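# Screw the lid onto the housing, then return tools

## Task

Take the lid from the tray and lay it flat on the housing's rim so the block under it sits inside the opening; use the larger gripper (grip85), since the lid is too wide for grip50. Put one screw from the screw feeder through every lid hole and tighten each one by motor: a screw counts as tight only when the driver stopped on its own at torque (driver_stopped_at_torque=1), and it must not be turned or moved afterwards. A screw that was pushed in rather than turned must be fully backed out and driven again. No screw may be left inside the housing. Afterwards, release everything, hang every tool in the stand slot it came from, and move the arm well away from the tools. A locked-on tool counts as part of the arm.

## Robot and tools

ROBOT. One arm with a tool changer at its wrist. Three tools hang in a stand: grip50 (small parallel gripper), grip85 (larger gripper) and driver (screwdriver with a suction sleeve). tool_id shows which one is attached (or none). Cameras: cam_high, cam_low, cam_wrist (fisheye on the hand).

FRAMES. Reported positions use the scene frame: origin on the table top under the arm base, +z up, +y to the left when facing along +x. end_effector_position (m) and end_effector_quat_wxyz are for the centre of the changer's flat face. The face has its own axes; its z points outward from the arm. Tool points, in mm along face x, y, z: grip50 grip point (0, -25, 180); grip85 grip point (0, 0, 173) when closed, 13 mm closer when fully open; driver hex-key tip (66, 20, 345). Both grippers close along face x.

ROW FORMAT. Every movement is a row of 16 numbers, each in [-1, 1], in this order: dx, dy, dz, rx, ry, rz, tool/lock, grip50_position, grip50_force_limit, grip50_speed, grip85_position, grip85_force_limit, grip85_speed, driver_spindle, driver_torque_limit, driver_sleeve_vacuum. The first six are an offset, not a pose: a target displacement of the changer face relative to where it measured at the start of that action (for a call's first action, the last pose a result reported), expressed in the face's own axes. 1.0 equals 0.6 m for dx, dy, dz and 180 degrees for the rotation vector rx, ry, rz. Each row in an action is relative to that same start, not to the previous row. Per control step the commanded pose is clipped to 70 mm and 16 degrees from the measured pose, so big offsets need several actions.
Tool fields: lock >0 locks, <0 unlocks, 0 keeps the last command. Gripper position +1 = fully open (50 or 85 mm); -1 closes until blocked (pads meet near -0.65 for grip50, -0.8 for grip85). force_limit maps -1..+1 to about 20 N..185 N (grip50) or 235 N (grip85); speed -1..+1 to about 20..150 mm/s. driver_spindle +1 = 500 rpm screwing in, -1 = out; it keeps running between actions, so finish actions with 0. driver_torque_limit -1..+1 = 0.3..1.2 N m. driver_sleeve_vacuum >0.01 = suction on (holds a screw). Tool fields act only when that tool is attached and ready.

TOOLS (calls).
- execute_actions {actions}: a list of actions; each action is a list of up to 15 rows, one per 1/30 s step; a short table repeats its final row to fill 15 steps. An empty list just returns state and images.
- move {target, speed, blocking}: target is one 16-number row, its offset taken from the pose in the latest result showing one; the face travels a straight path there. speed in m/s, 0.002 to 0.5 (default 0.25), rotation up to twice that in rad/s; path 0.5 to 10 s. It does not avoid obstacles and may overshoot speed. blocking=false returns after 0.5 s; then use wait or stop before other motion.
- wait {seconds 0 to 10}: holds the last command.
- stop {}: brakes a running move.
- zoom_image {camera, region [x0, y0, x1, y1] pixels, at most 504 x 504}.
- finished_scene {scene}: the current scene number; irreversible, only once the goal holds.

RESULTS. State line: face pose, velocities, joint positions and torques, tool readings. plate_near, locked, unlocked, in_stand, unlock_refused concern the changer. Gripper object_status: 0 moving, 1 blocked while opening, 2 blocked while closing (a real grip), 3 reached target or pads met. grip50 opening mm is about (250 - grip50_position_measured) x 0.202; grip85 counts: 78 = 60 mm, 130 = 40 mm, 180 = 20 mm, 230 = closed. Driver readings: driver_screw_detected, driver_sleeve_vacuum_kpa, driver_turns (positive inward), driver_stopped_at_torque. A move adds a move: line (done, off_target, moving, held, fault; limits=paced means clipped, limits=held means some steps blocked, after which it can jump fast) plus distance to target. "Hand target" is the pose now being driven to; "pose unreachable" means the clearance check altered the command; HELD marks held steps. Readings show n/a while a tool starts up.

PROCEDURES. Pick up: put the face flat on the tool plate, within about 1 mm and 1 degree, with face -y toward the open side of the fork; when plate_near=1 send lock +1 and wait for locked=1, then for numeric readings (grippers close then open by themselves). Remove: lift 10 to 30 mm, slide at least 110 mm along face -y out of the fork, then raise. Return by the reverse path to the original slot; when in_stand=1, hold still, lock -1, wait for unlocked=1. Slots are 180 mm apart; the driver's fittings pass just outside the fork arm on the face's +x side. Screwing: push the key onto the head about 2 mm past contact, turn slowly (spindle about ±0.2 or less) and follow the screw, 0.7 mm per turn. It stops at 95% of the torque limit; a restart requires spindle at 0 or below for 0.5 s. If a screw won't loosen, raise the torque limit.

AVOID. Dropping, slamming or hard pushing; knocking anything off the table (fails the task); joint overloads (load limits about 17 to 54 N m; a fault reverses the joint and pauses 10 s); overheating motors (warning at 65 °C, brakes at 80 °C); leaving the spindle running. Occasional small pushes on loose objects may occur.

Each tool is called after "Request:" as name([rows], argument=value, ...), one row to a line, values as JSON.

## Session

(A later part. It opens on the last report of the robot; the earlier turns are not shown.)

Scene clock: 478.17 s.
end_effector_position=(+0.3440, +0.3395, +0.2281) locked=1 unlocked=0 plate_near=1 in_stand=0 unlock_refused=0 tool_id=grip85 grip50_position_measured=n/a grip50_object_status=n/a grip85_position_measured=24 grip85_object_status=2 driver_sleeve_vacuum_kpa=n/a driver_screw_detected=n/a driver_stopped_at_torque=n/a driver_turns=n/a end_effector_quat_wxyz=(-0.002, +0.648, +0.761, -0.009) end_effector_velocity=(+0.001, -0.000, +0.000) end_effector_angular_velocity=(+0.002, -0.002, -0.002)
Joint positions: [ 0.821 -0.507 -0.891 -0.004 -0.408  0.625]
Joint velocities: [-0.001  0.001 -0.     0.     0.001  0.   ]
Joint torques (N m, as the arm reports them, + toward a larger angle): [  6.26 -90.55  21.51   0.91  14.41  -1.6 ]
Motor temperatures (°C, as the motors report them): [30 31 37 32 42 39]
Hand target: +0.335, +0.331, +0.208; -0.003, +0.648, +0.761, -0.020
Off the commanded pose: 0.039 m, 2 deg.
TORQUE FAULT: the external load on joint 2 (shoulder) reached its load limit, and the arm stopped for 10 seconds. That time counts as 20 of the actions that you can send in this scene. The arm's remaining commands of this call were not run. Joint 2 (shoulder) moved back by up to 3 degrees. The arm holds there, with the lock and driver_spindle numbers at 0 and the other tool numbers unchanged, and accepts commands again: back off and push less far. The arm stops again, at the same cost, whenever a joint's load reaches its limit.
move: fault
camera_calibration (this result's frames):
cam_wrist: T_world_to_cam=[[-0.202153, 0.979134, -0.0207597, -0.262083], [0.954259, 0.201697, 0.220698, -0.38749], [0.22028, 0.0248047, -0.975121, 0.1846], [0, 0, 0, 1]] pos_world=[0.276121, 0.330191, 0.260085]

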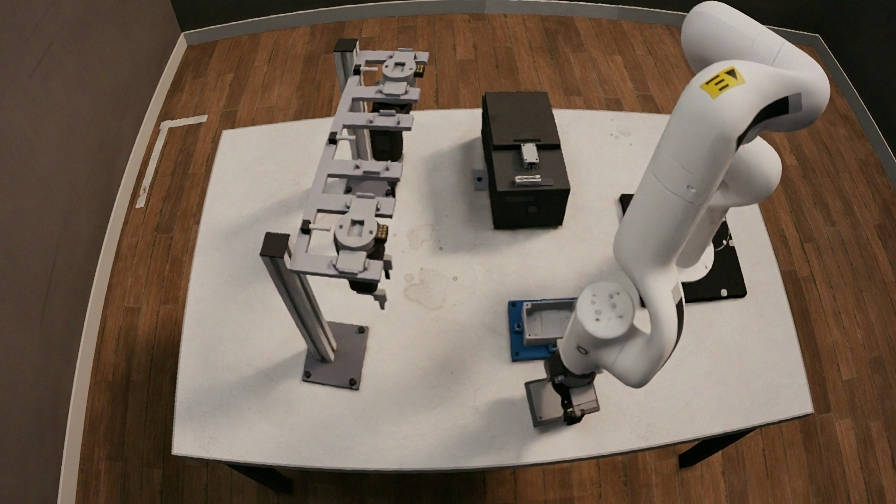

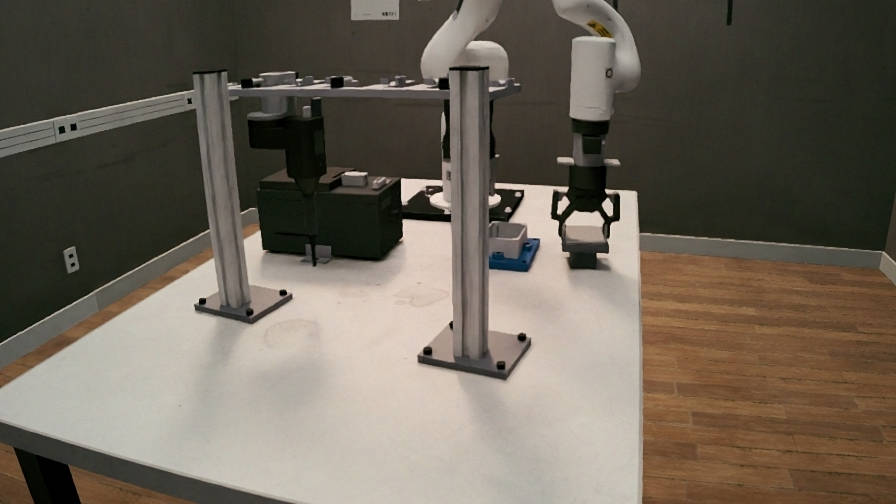

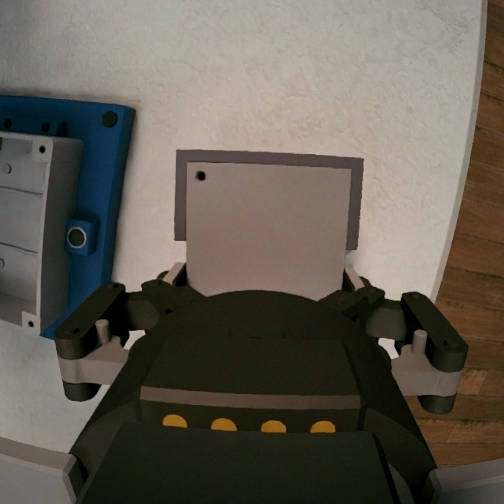

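Request:
execute_actions([
  [[0,0,-0.005,0,0,0,0,0,0,0,1,-0.5,-1,0,0,0]],
  [[0,0,-0.008,0,0,0,0,0,0,0,1,-0.5,-1,0,0,0]],
])

Request:
zoom_image(camera="cam_low", region=[540, 180, 630, 270])

Request:
zoom_image(camera="cam_wrist", region=[140, 130, 380, 310])

Scene clock: 503.90 s.
end_effector_position=(+0.3494, +0.3448, +0.2537) locked=1 unlocked=0 plate_near=1 in_stand=0 unlock_refused=0 tool_id=grip85 grip50_position_measured=n/a grip50_object_status=n/a grip85_position_measured=24 grip85_object_status=2 driver_sleeve_vacuum_kpa=n/a driver_screw_detected=n/a driver_stopped_at_torque=n/a driver_turns=n/a end_effector_quat_wxyz=(+0.000, +0.648, +0.761, +0.017) end_effector_velocity=(-0.000, -0.001, -0.000) end_effector_angular_velocity=(-0.002, +0.002, -0.001)
Joint positions: [ 0.821 -0.455 -0.891 -0.004 -0.408  0.625]
Joint velocities: [-0.     0.     0.001  0.001 -0.002  0.   ]
Joint torques (N m, as the arm reports them, + toward a larger angle): [ -0.73  44.87 -17.08  -0.19   0.19  -0.38]
Motor temperatures (°C, as the motors report them): [30 31 37 32 41 39]
Hand target: +0.349, +0.345, +0.254; +0.000, +0.648, +0.761, +0.017
Off the commanded pose: 0.024 m, 3 deg.
TORQUE FAULT: the external load on joint 2 (shoulder) reached its load limit, and the arm stopped for 10 seconds. The call counts as one of the actions that you can send in this scene. The arm ran no command of this call. Joint 2 (shoulder) moved back by up to 3 degrees. The arm holds there, with the lock and driver_spindle numbers at 0 and the other tool numbers unchanged, and accepts commands again: back off and push less far. The arm stops again, at the same cost, whenever a joint's load reaches its limit.
Step readings (end_effector_position):
0: (+0.3494, +0.3448, +0.2537)
1: (+0.3494, +0.3448, +0.2537)
2: (+0.3494, +0.3448, +0.2537)
4: (+0.3494, +0.3448, +0.2537)
8: (+0.3494, +0.3448, +0.2537)
15: end_effector_position above
camera_calibration (this result's frames):
cam_wrist: T_world_to_cam=[[-0.20172, 0.979412, 0.00783664, -0.273066], [0.945298, 0.192587, 0.263291, -0.403872], [0.256361, 0.0605191, -0.964685, 0.180679], [0, 0, 0, 1]] pos_world=[0.280377, 0.33429, 0.282774]

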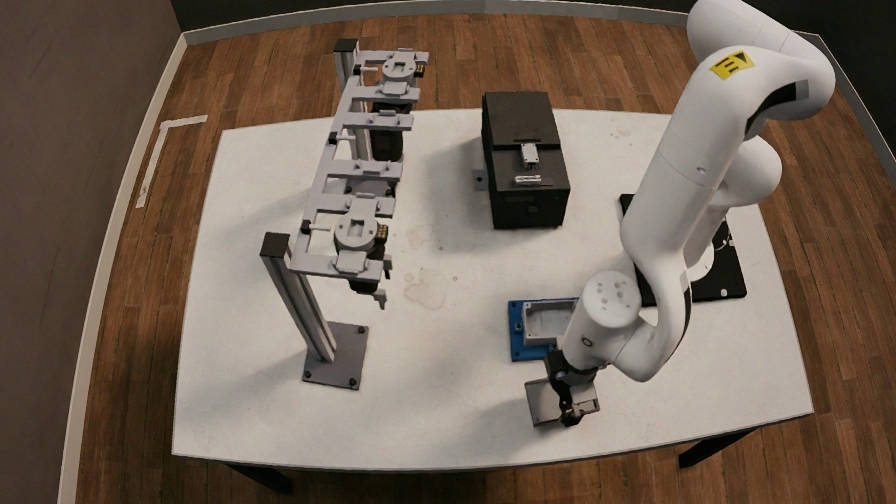

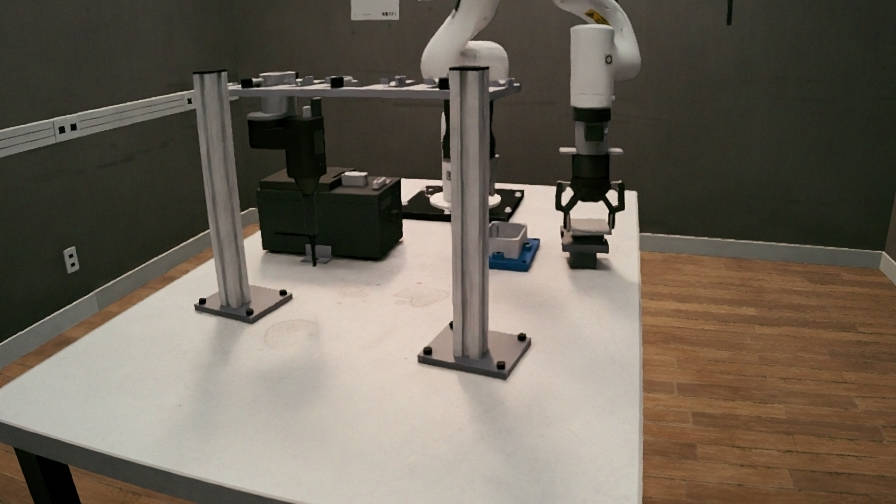

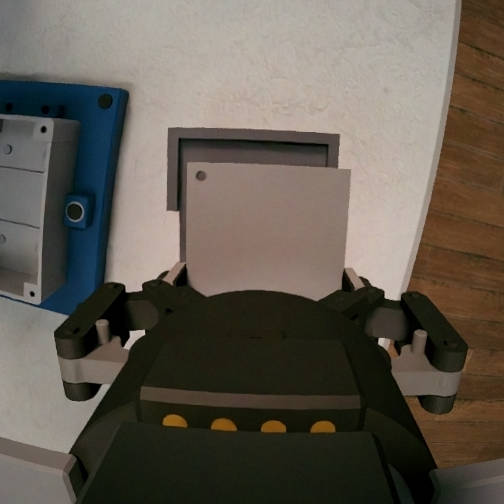

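Region (540, 180, 630, 270) of cam_low's 896x504 image, scaled by 5.600, with more detail than that image has.

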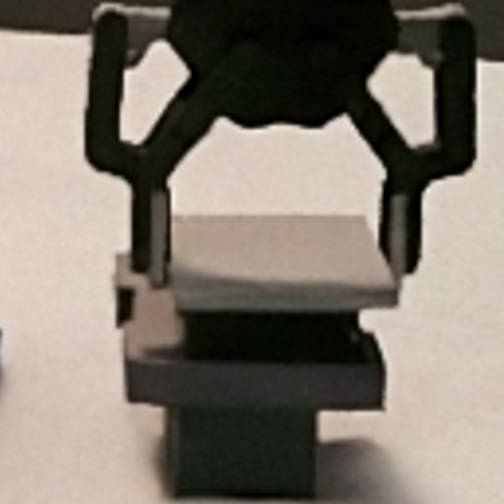

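Region (140, 130, 380, 310) of cam_wrist's 504x504 image, scaled by 2.100, with more detail than that image has; it fills the top 378 rows of this view, and the rest is white.

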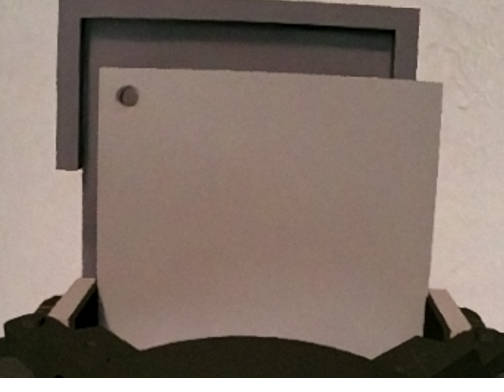

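Request:
move(target=[0,0,-0.08,0.0063,-0.0053,0,0,0,0,0,-1,-0.5,-1,0,0,0], speed=0.05)

Request:
zoom_image(camera="cam_low", region=[530, 150, 640, 260])

Scene clock: 527.30 s.
end_effector_position=(+0.3483, +0.3436, +0.3015) locked=1 unlocked=0 plate_near=1 in_stand=0 unlock_refused=0 tool_id=grip85 grip50_position_measured=n/a grip50_object_status=n/a grip85_position_measured=24 grip85_object_status=2 driver_sleeve_vacuum_kpa=n/a driver_screw_detected=n/a driver_stopped_at_torque=n/a driver_turns=n/a end_effector_quat_wxyz=(+0.000, +0.648, +0.761, +0.004) end_effector_velocity=(+0.000, +0.000, +0.001) end_effector_angular_velocity=(-0.000, +0.001, +0.001)
Joint positions: [ 0.822 -0.373 -0.914 -0.007 -0.539  0.628]
Joint velocities: [ 0.     0.001 -0.001  0.    -0.003 -0.001]
Joint torques (N m, as the arm reports them, + toward a larger angle): [ -0.46  43.52 -19.11   0.1    0.11  -0.23]
Motor temperatures (°C, as the motors report them): [30 31 37 32 40 39]
Hand target: +0.348, +0.344, +0.302; +0.000, +0.648, +0.761, +0.004
Off the commanded pose: 0.000 m, 0 deg.
move: done
camera_calibration (this result's frames):
cam_wrist: T_world_to_cam=[[-0.201795, 0.979396, -0.00787003, -0.267767], [0.949636, 0.197618, 0.243186, -0.412353], [0.239731, 0.0416002, -0.969948, 0.241047], [0, 0, 0, 1]] pos_world=[0.279765, 0.333711, 0.331974]

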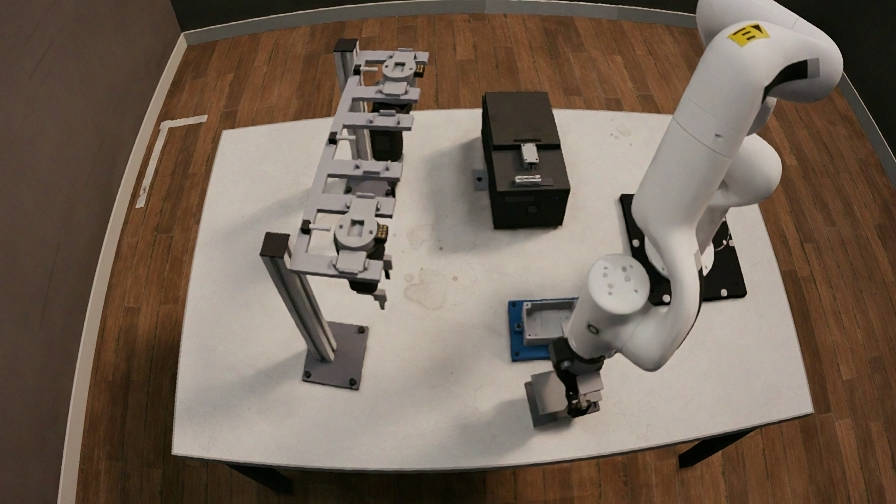

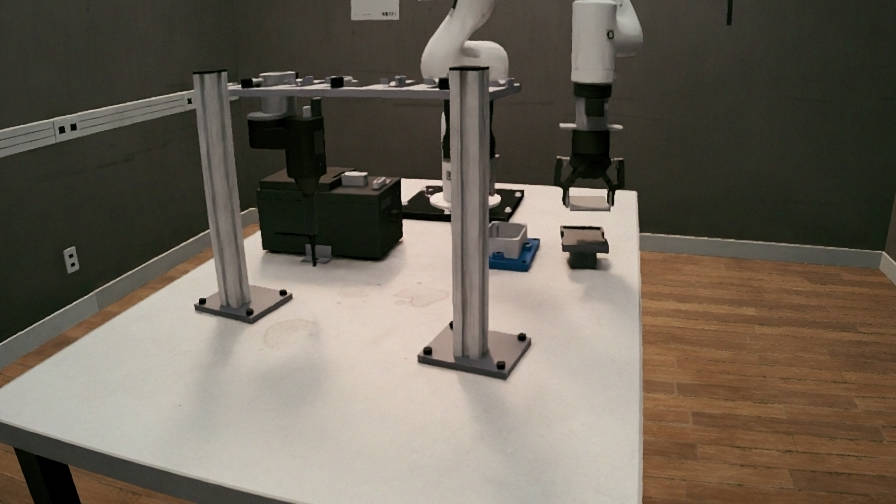

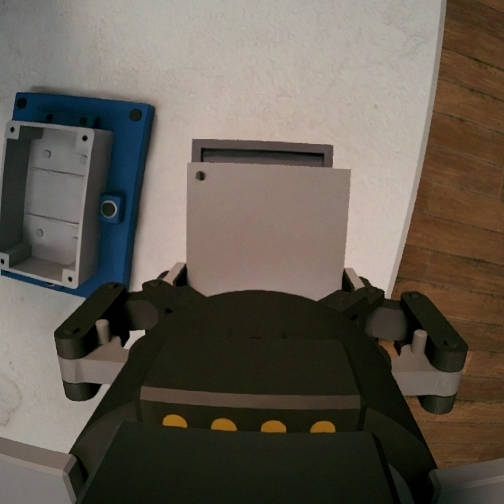

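Region (530, 150, 640, 260) of cam_low's 896x504 image, scaled by 4.582, with more detail than that image has.

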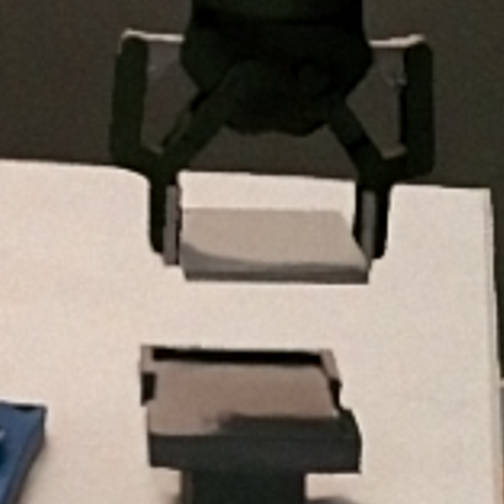

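Request:
move(target=[-0.289,-0.0437,0.0275,0,0,0.048,0,0,0,0,-1,-0.5,-1,0,0,0], speed=0.12)

Request:
zoom_image(camera="cam_wrist", region=[130, 100, 400, 310])

Request:
zoom_image(camera="cam_low", region=[470, 160, 580, 280])

Scene clock: 550.93 s.
end_effector_position=(+0.3501, +0.1684, +0.2844) locked=1 unlocked=0 plate_near=1 in_stand=0 unlock_refused=0 tool_id=grip85 grip50_position_measured=n/a grip50_object_status=n/a grip85_position_measured=24 grip85_object_status=2 driver_sleeve_vacuum_kpa=n/a driver_screw_detected=n/a driver_stopped_at_torque=n/a driver_turns=n/a end_effector_quat_wxyz=(+0.000, +0.704, +0.710, +0.004) end_effector_velocity=(-0.000, -0.001, +0.000) end_effector_angular_velocity=(+0.001, +0.000, -0.001)
Joint positions: [ 0.493 -0.19  -0.624 -0.008 -0.43   0.451]
Joint velocities: [-0.003  0.001  0.002  0.002  0.    -0.003]
Joint torques (N m, as the arm reports them, + toward a larger angle): [ -1.46  31.21 -16.7   -0.4    0.02  -0.28]
Motor temperatures (°C, as the motors report them): [30 31 38 32 40 39]
Hand target: +0.350, +0.168, +0.284; +0.000, +0.704, +0.710, +0.004
Off the commanded pose: 0.000 m, 0 deg.
move: done
camera_calibration (this result's frames):
cam_wrist: T_world_to_cam=[[-0.0524656, 0.998596, -0.00731112, -0.151667], [0.968511, 0.0526665, 0.243337, -0.357552], [0.24338, 0.00568592, -0.969914, 0.236052], [0, 0, 0, 1]] pos_world=[0.280885, 0.168943, 0.314847]

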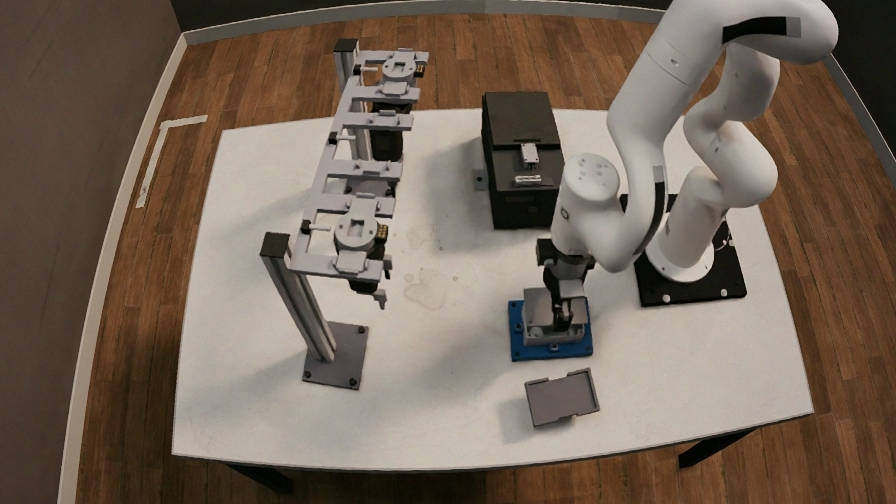

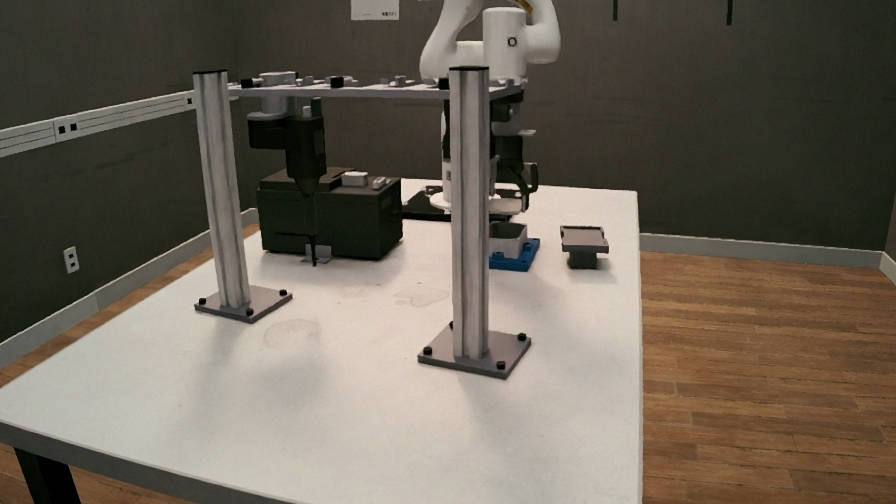

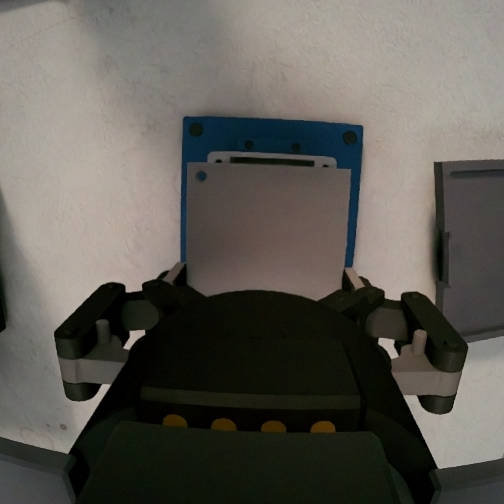

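Region (130, 100, 400, 310) of cam_wrist's 504x504 image, scaled by 1.867, with more detail than that image has.

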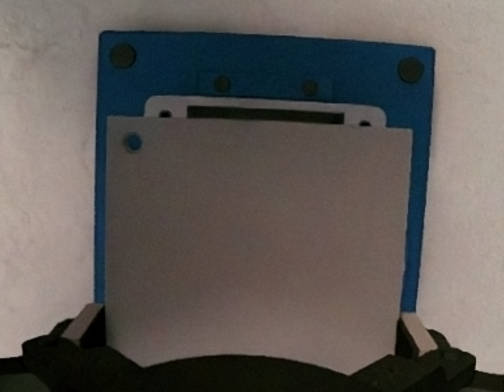

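Region (470, 160, 580, 280) of cam_low's 896x504 image, scaled by 4.200, with more detail than that image has; it fills the left 462 columns of this view, and the rest is white.

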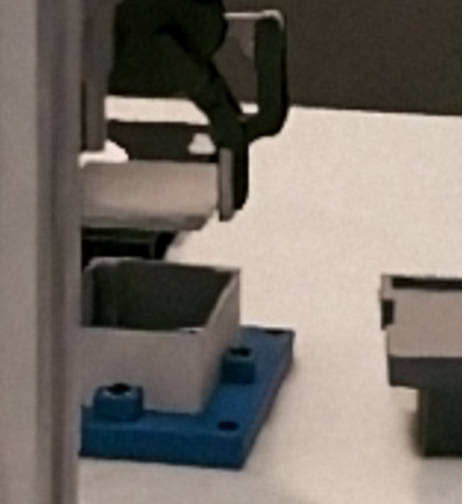

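Request:
move(target=[0,0,0.055,0,0,0,0,0,0,0,-1,-0.5,-1,0,0,0], speed=0.05)

Request:
zoom_image(camera="cam_wrist", region=[130, 100, 400, 310])

Request:
zoom_image(camera="cam_low", region=[470, 180, 560, 280])

Request:
zoom_image(camera="cam_high", region=[500, 270, 610, 370])

Scene clock: 568.33 s.
end_effector_position=(+0.3504, +0.1686, +0.2515) locked=1 unlocked=0 plate_near=1 in_stand=0 unlock_refused=0 tool_id=grip85 grip50_position_measured=n/a grip50_object_status=n/a grip85_position_measured=24 grip85_object_status=2 driver_sleeve_vacuum_kpa=n/a driver_screw_detected=n/a driver_stopped_at_torque=n/a driver_turns=n/a end_effector_quat_wxyz=(+0.000, +0.704, +0.710, +0.004) end_effector_velocity=(-0.000, +0.000, -0.001) end_effector_angular_velocity=(-0.000, -0.000, +0.002)
Joint positions: [ 0.493 -0.267 -0.614 -0.01  -0.343  0.453]
Joint velocities: [ 0.001 -0.002  0.001 -0.001  0.003  0.   ]
Joint torques (N m, as the arm reports them, + toward a larger angle): [ -2.22  31.99 -15.86  -0.09   0.07  -0.34]
Motor temperatures (°C, as the motors report them): [30 31 38 32 40 39]
Hand target: +0.350, +0.169, +0.251; +0.000, +0.704, +0.710, +0.004
Off the commanded pose: 0.000 m, 0 deg.
move: done
camera_calibration (this result's frames):
cam_wrist: T_world_to_cam=[[-0.0524042, 0.998599, -0.00735101, -0.152043], [0.968455, 0.0526154, 0.243569, -0.349822], [0.243615, 0.00564495, -0.969856, 0.204018], [0, 0, 0, 1]] pos_world=[0.281117, 0.169084, 0.281956]

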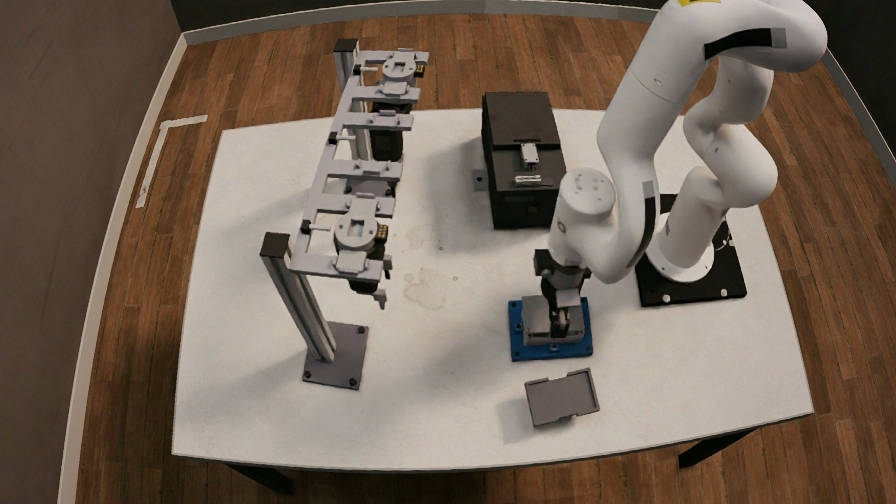

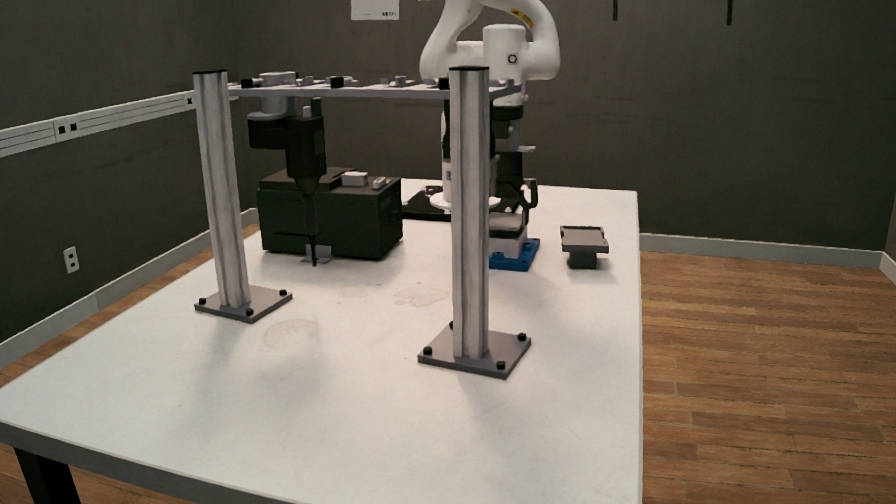

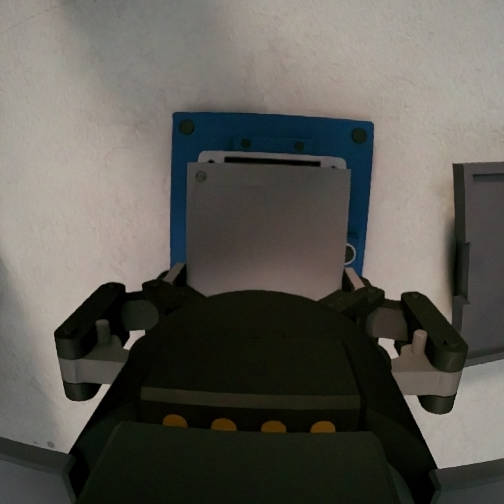

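Region (130, 100, 400, 310) of cam_wrist's 504x504 image, scaled by 1.867, with more detail than that image has.

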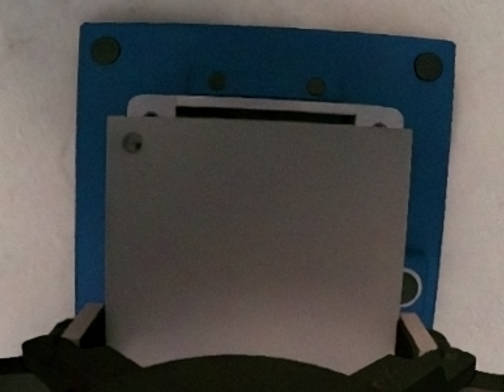

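Region (470, 180, 560, 280) of cam_low's 896x504 image, scaled by 5.040, with more detail than that image has; it fills the left 454 columns of this view, and the rest is white.

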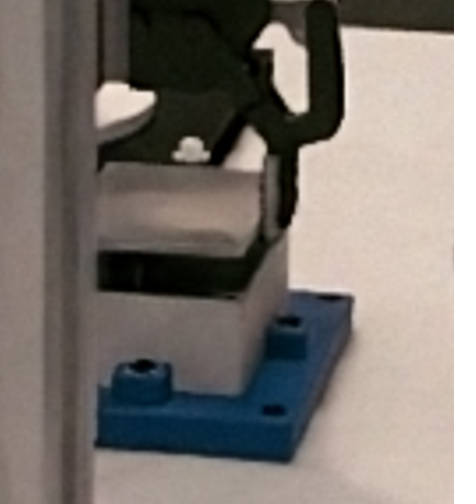

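Region (500, 270, 610, 370) of cam_high's 896x504 image, scaled by 4.582, with more detail than that image has; it fills the top 458 rows of this view, and the rest is white.

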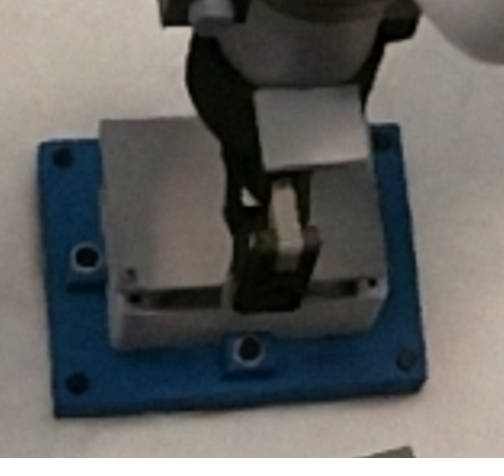

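Request:
move(target=[0.0025,-0.0092,0.015,0,0,0,0,0,0,0,-1,-0.5,-1,0,0,0], speed=0.03)

Request:
zoom_image(camera="cam_wrist", region=[130, 100, 400, 310])

Request:
zoom_image(camera="cam_low", region=[470, 180, 560, 280])

Request:
zoom_image(camera="cam_high", region=[500, 270, 610, 370])

Scene clock: 590.83 s.
end_effector_position=(+0.3449, +0.1701, +0.2426) locked=1 unlocked=0 plate_near=1 in_stand=0 unlock_refused=0 tool_id=grip85 grip50_position_measured=n/a grip50_object_status=n/a grip85_position_measured=24 grip85_object_status=2 driver_sleeve_vacuum_kpa=n/a driver_screw_detected=n/a driver_stopped_at_torque=n/a driver_turns=n/a end_effector_quat_wxyz=(+0.000, +0.704, +0.710, +0.004) end_effector_velocity=(+0.001, +0.000, -0.000) end_effector_angular_velocity=(+0.002, -0.004, -0.002)
Joint positions: [ 0.502 -0.281 -0.601 -0.011 -0.316  0.463]
Joint velocities: [-0.001 -0.001 -0.001 -0.     0.005  0.002]
Joint torques (N m, as the arm reports them, + toward a larger angle): [ -1.32  31.35 -15.28  -0.31   0.11  -0.3 ]
Motor temperatures (°C, as the motors report them): [30 31 37 32 40 39]
Hand target: +0.345, +0.170, +0.243; +0.000, +0.704, +0.710, +0.004
Off the commanded pose: 0.000 m, 0 deg.
move: done
camera_calibration (this result's frames):
cam_wrist: T_world_to_cam=[[-0.0523986, 0.998599, -0.00735864, -0.153871], [0.968452, 0.0526117, 0.243585, -0.342452], [0.243631, 0.00563702, -0.969852, 0.196638], [0, 0, 0, 1]] pos_world=[0.275679, 0.170564, 0.272993]

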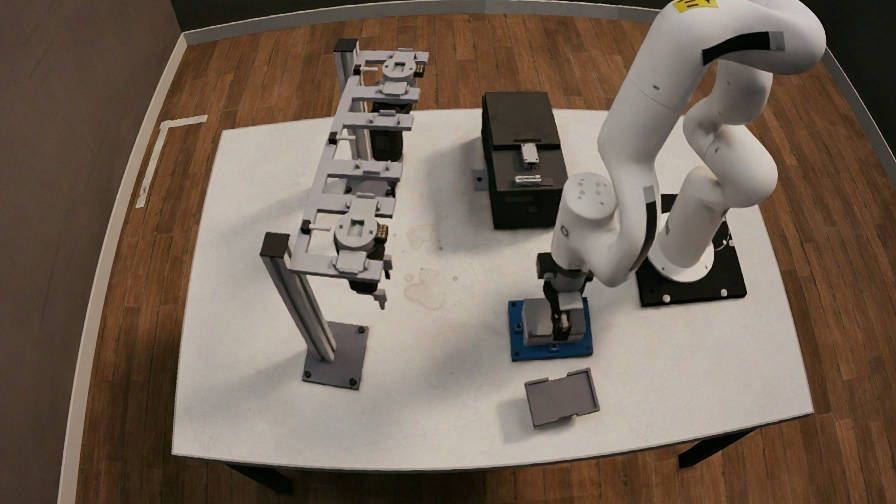

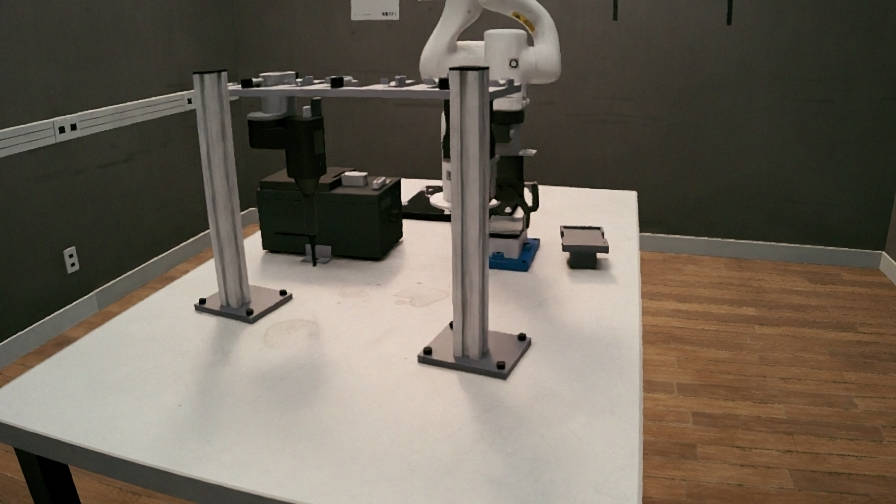

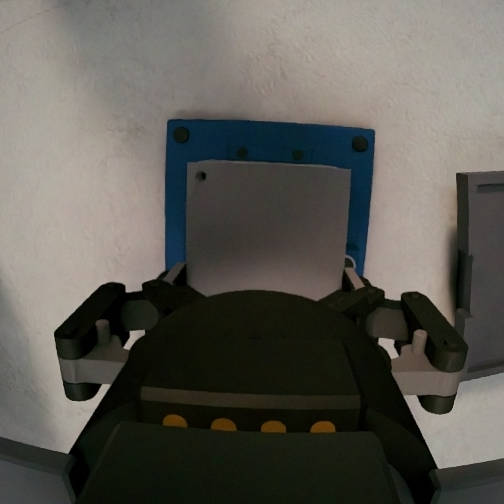

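Region (130, 100, 400, 310) of cam_wrist's 504x504 image, scaled by 1.867, with more detail than that image has.

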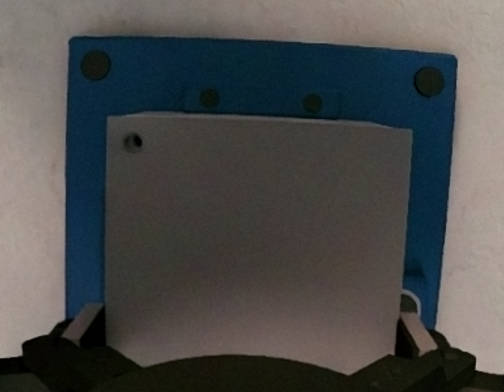

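Region (470, 180, 560, 280) of cam_low's 896x504 image, scaled by 5.040, with more detail than that image has; it fills the left 454 columns of this view, and the rest is white.

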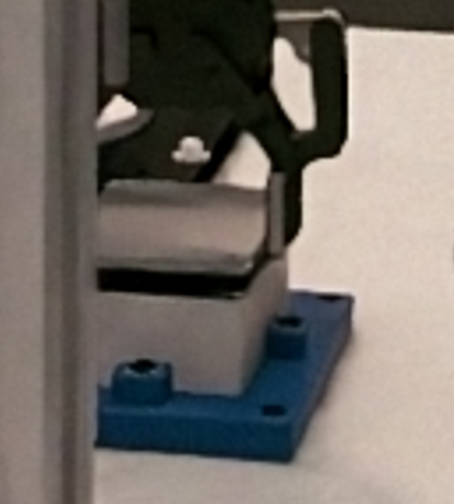

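Region (500, 270, 610, 370) of cam_high's 896x504 image, scaled by 4.582, with more detail than that image has; it fills the top 458 rows of this view, and the rest is white.

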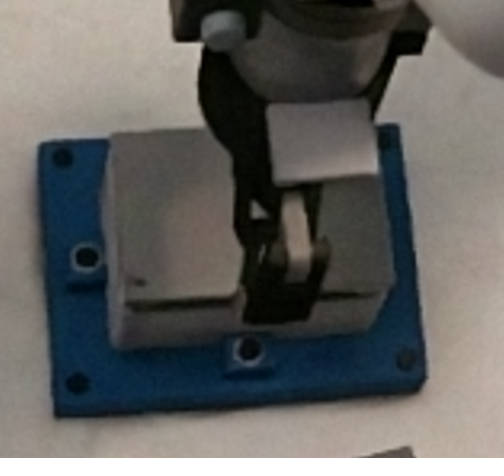

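Request:
move(target=[0,-0.001,0.014,0,0,0,0,0,0,0,-1,-0.5,-1,0,0,0], speed=0.01)

Request:
zoom_image(camera="cam_wrist", region=[130, 100, 400, 310])

Request:
zoom_image(camera="cam_low", region=[470, 180, 560, 280])

Scene clock: 600.83 s.
end_effector_position=(+0.3446, +0.1701, +0.2345) locked=1 unlocked=0 plate_near=1 in_stand=0 unlock_refused=0 tool_id=grip85 grip50_position_measured=n/a grip50_object_status=n/a grip85_position_measured=24 grip85_object_status=2 driver_sleeve_vacuum_kpa=n/a driver_screw_detected=n/a driver_stopped_at_torque=n/a driver_turns=n/a end_effector_quat_wxyz=(+0.000, +0.704, +0.710, +0.004) end_effector_velocity=(+0.000, +0.000, -0.001) end_effector_angular_velocity=(+0.001, -0.002, +0.000)
Joint positions: [ 0.503 -0.301 -0.599 -0.012 -0.294  0.465]
Joint velocities: [ 0.001 -0.003  0.001 -0.     0.006  0.001]
Joint torques (N m, as the arm reports them, + toward a larger angle): [  5.69  18.37 -10.95   0.34   2.41  -1.27]
Motor temperatures (°C, as the motors report them): [30 31 37 32 40 39]
Hand target: +0.344, +0.170, +0.234; +0.000, +0.704, +0.710, +0.004
Off the commanded pose: 0.000 m, 0 deg.
move: done
camera_calibration (this result's frames):
cam_wrist: T_world_to_cam=[[-0.0516218, 0.99864, -0.00732844, -0.15423], [0.968451, 0.05185, 0.243749, -0.340034], [0.243797, 0.0054855, -0.969811, 0.188816], [0, 0, 0, 1]] pos_world=[0.275312, 0.170616, 0.264868]

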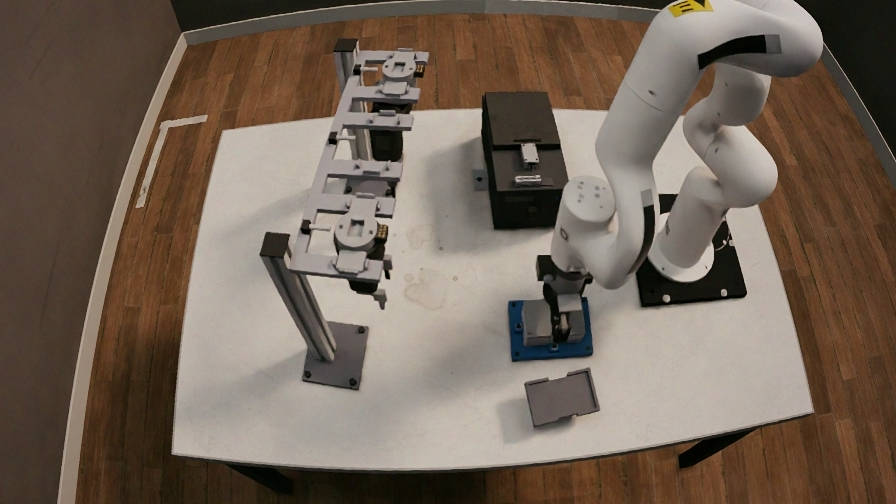

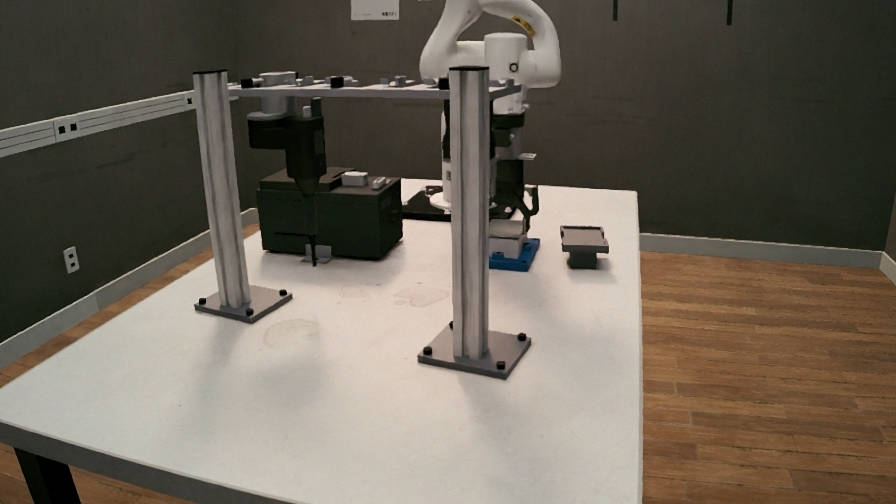

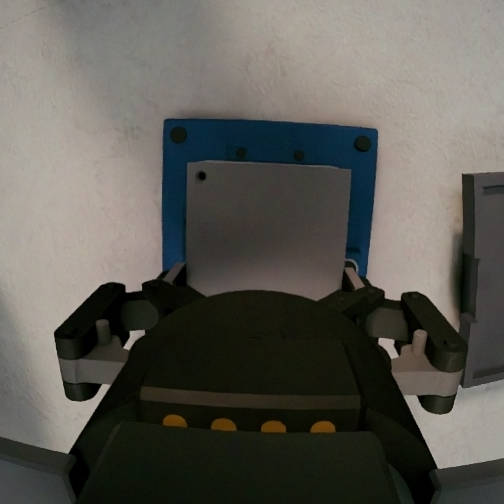

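Region (130, 100, 400, 310) of cam_wrist's 504x504 image, scaled by 1.867, with more detail than that image has.

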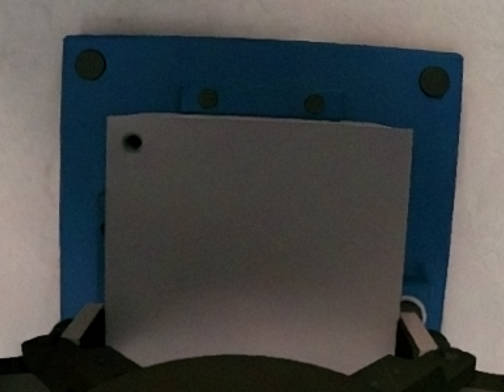

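Region (470, 180, 560, 280) of cam_low's 896x504 image, scaled by 5.040, with more detail than that image has; it fills the left 454 columns of this view, and the rest is white.

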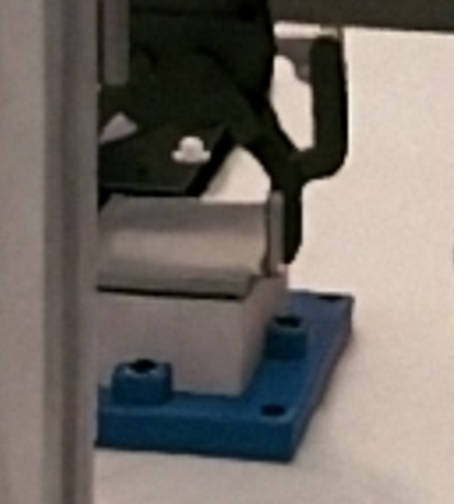

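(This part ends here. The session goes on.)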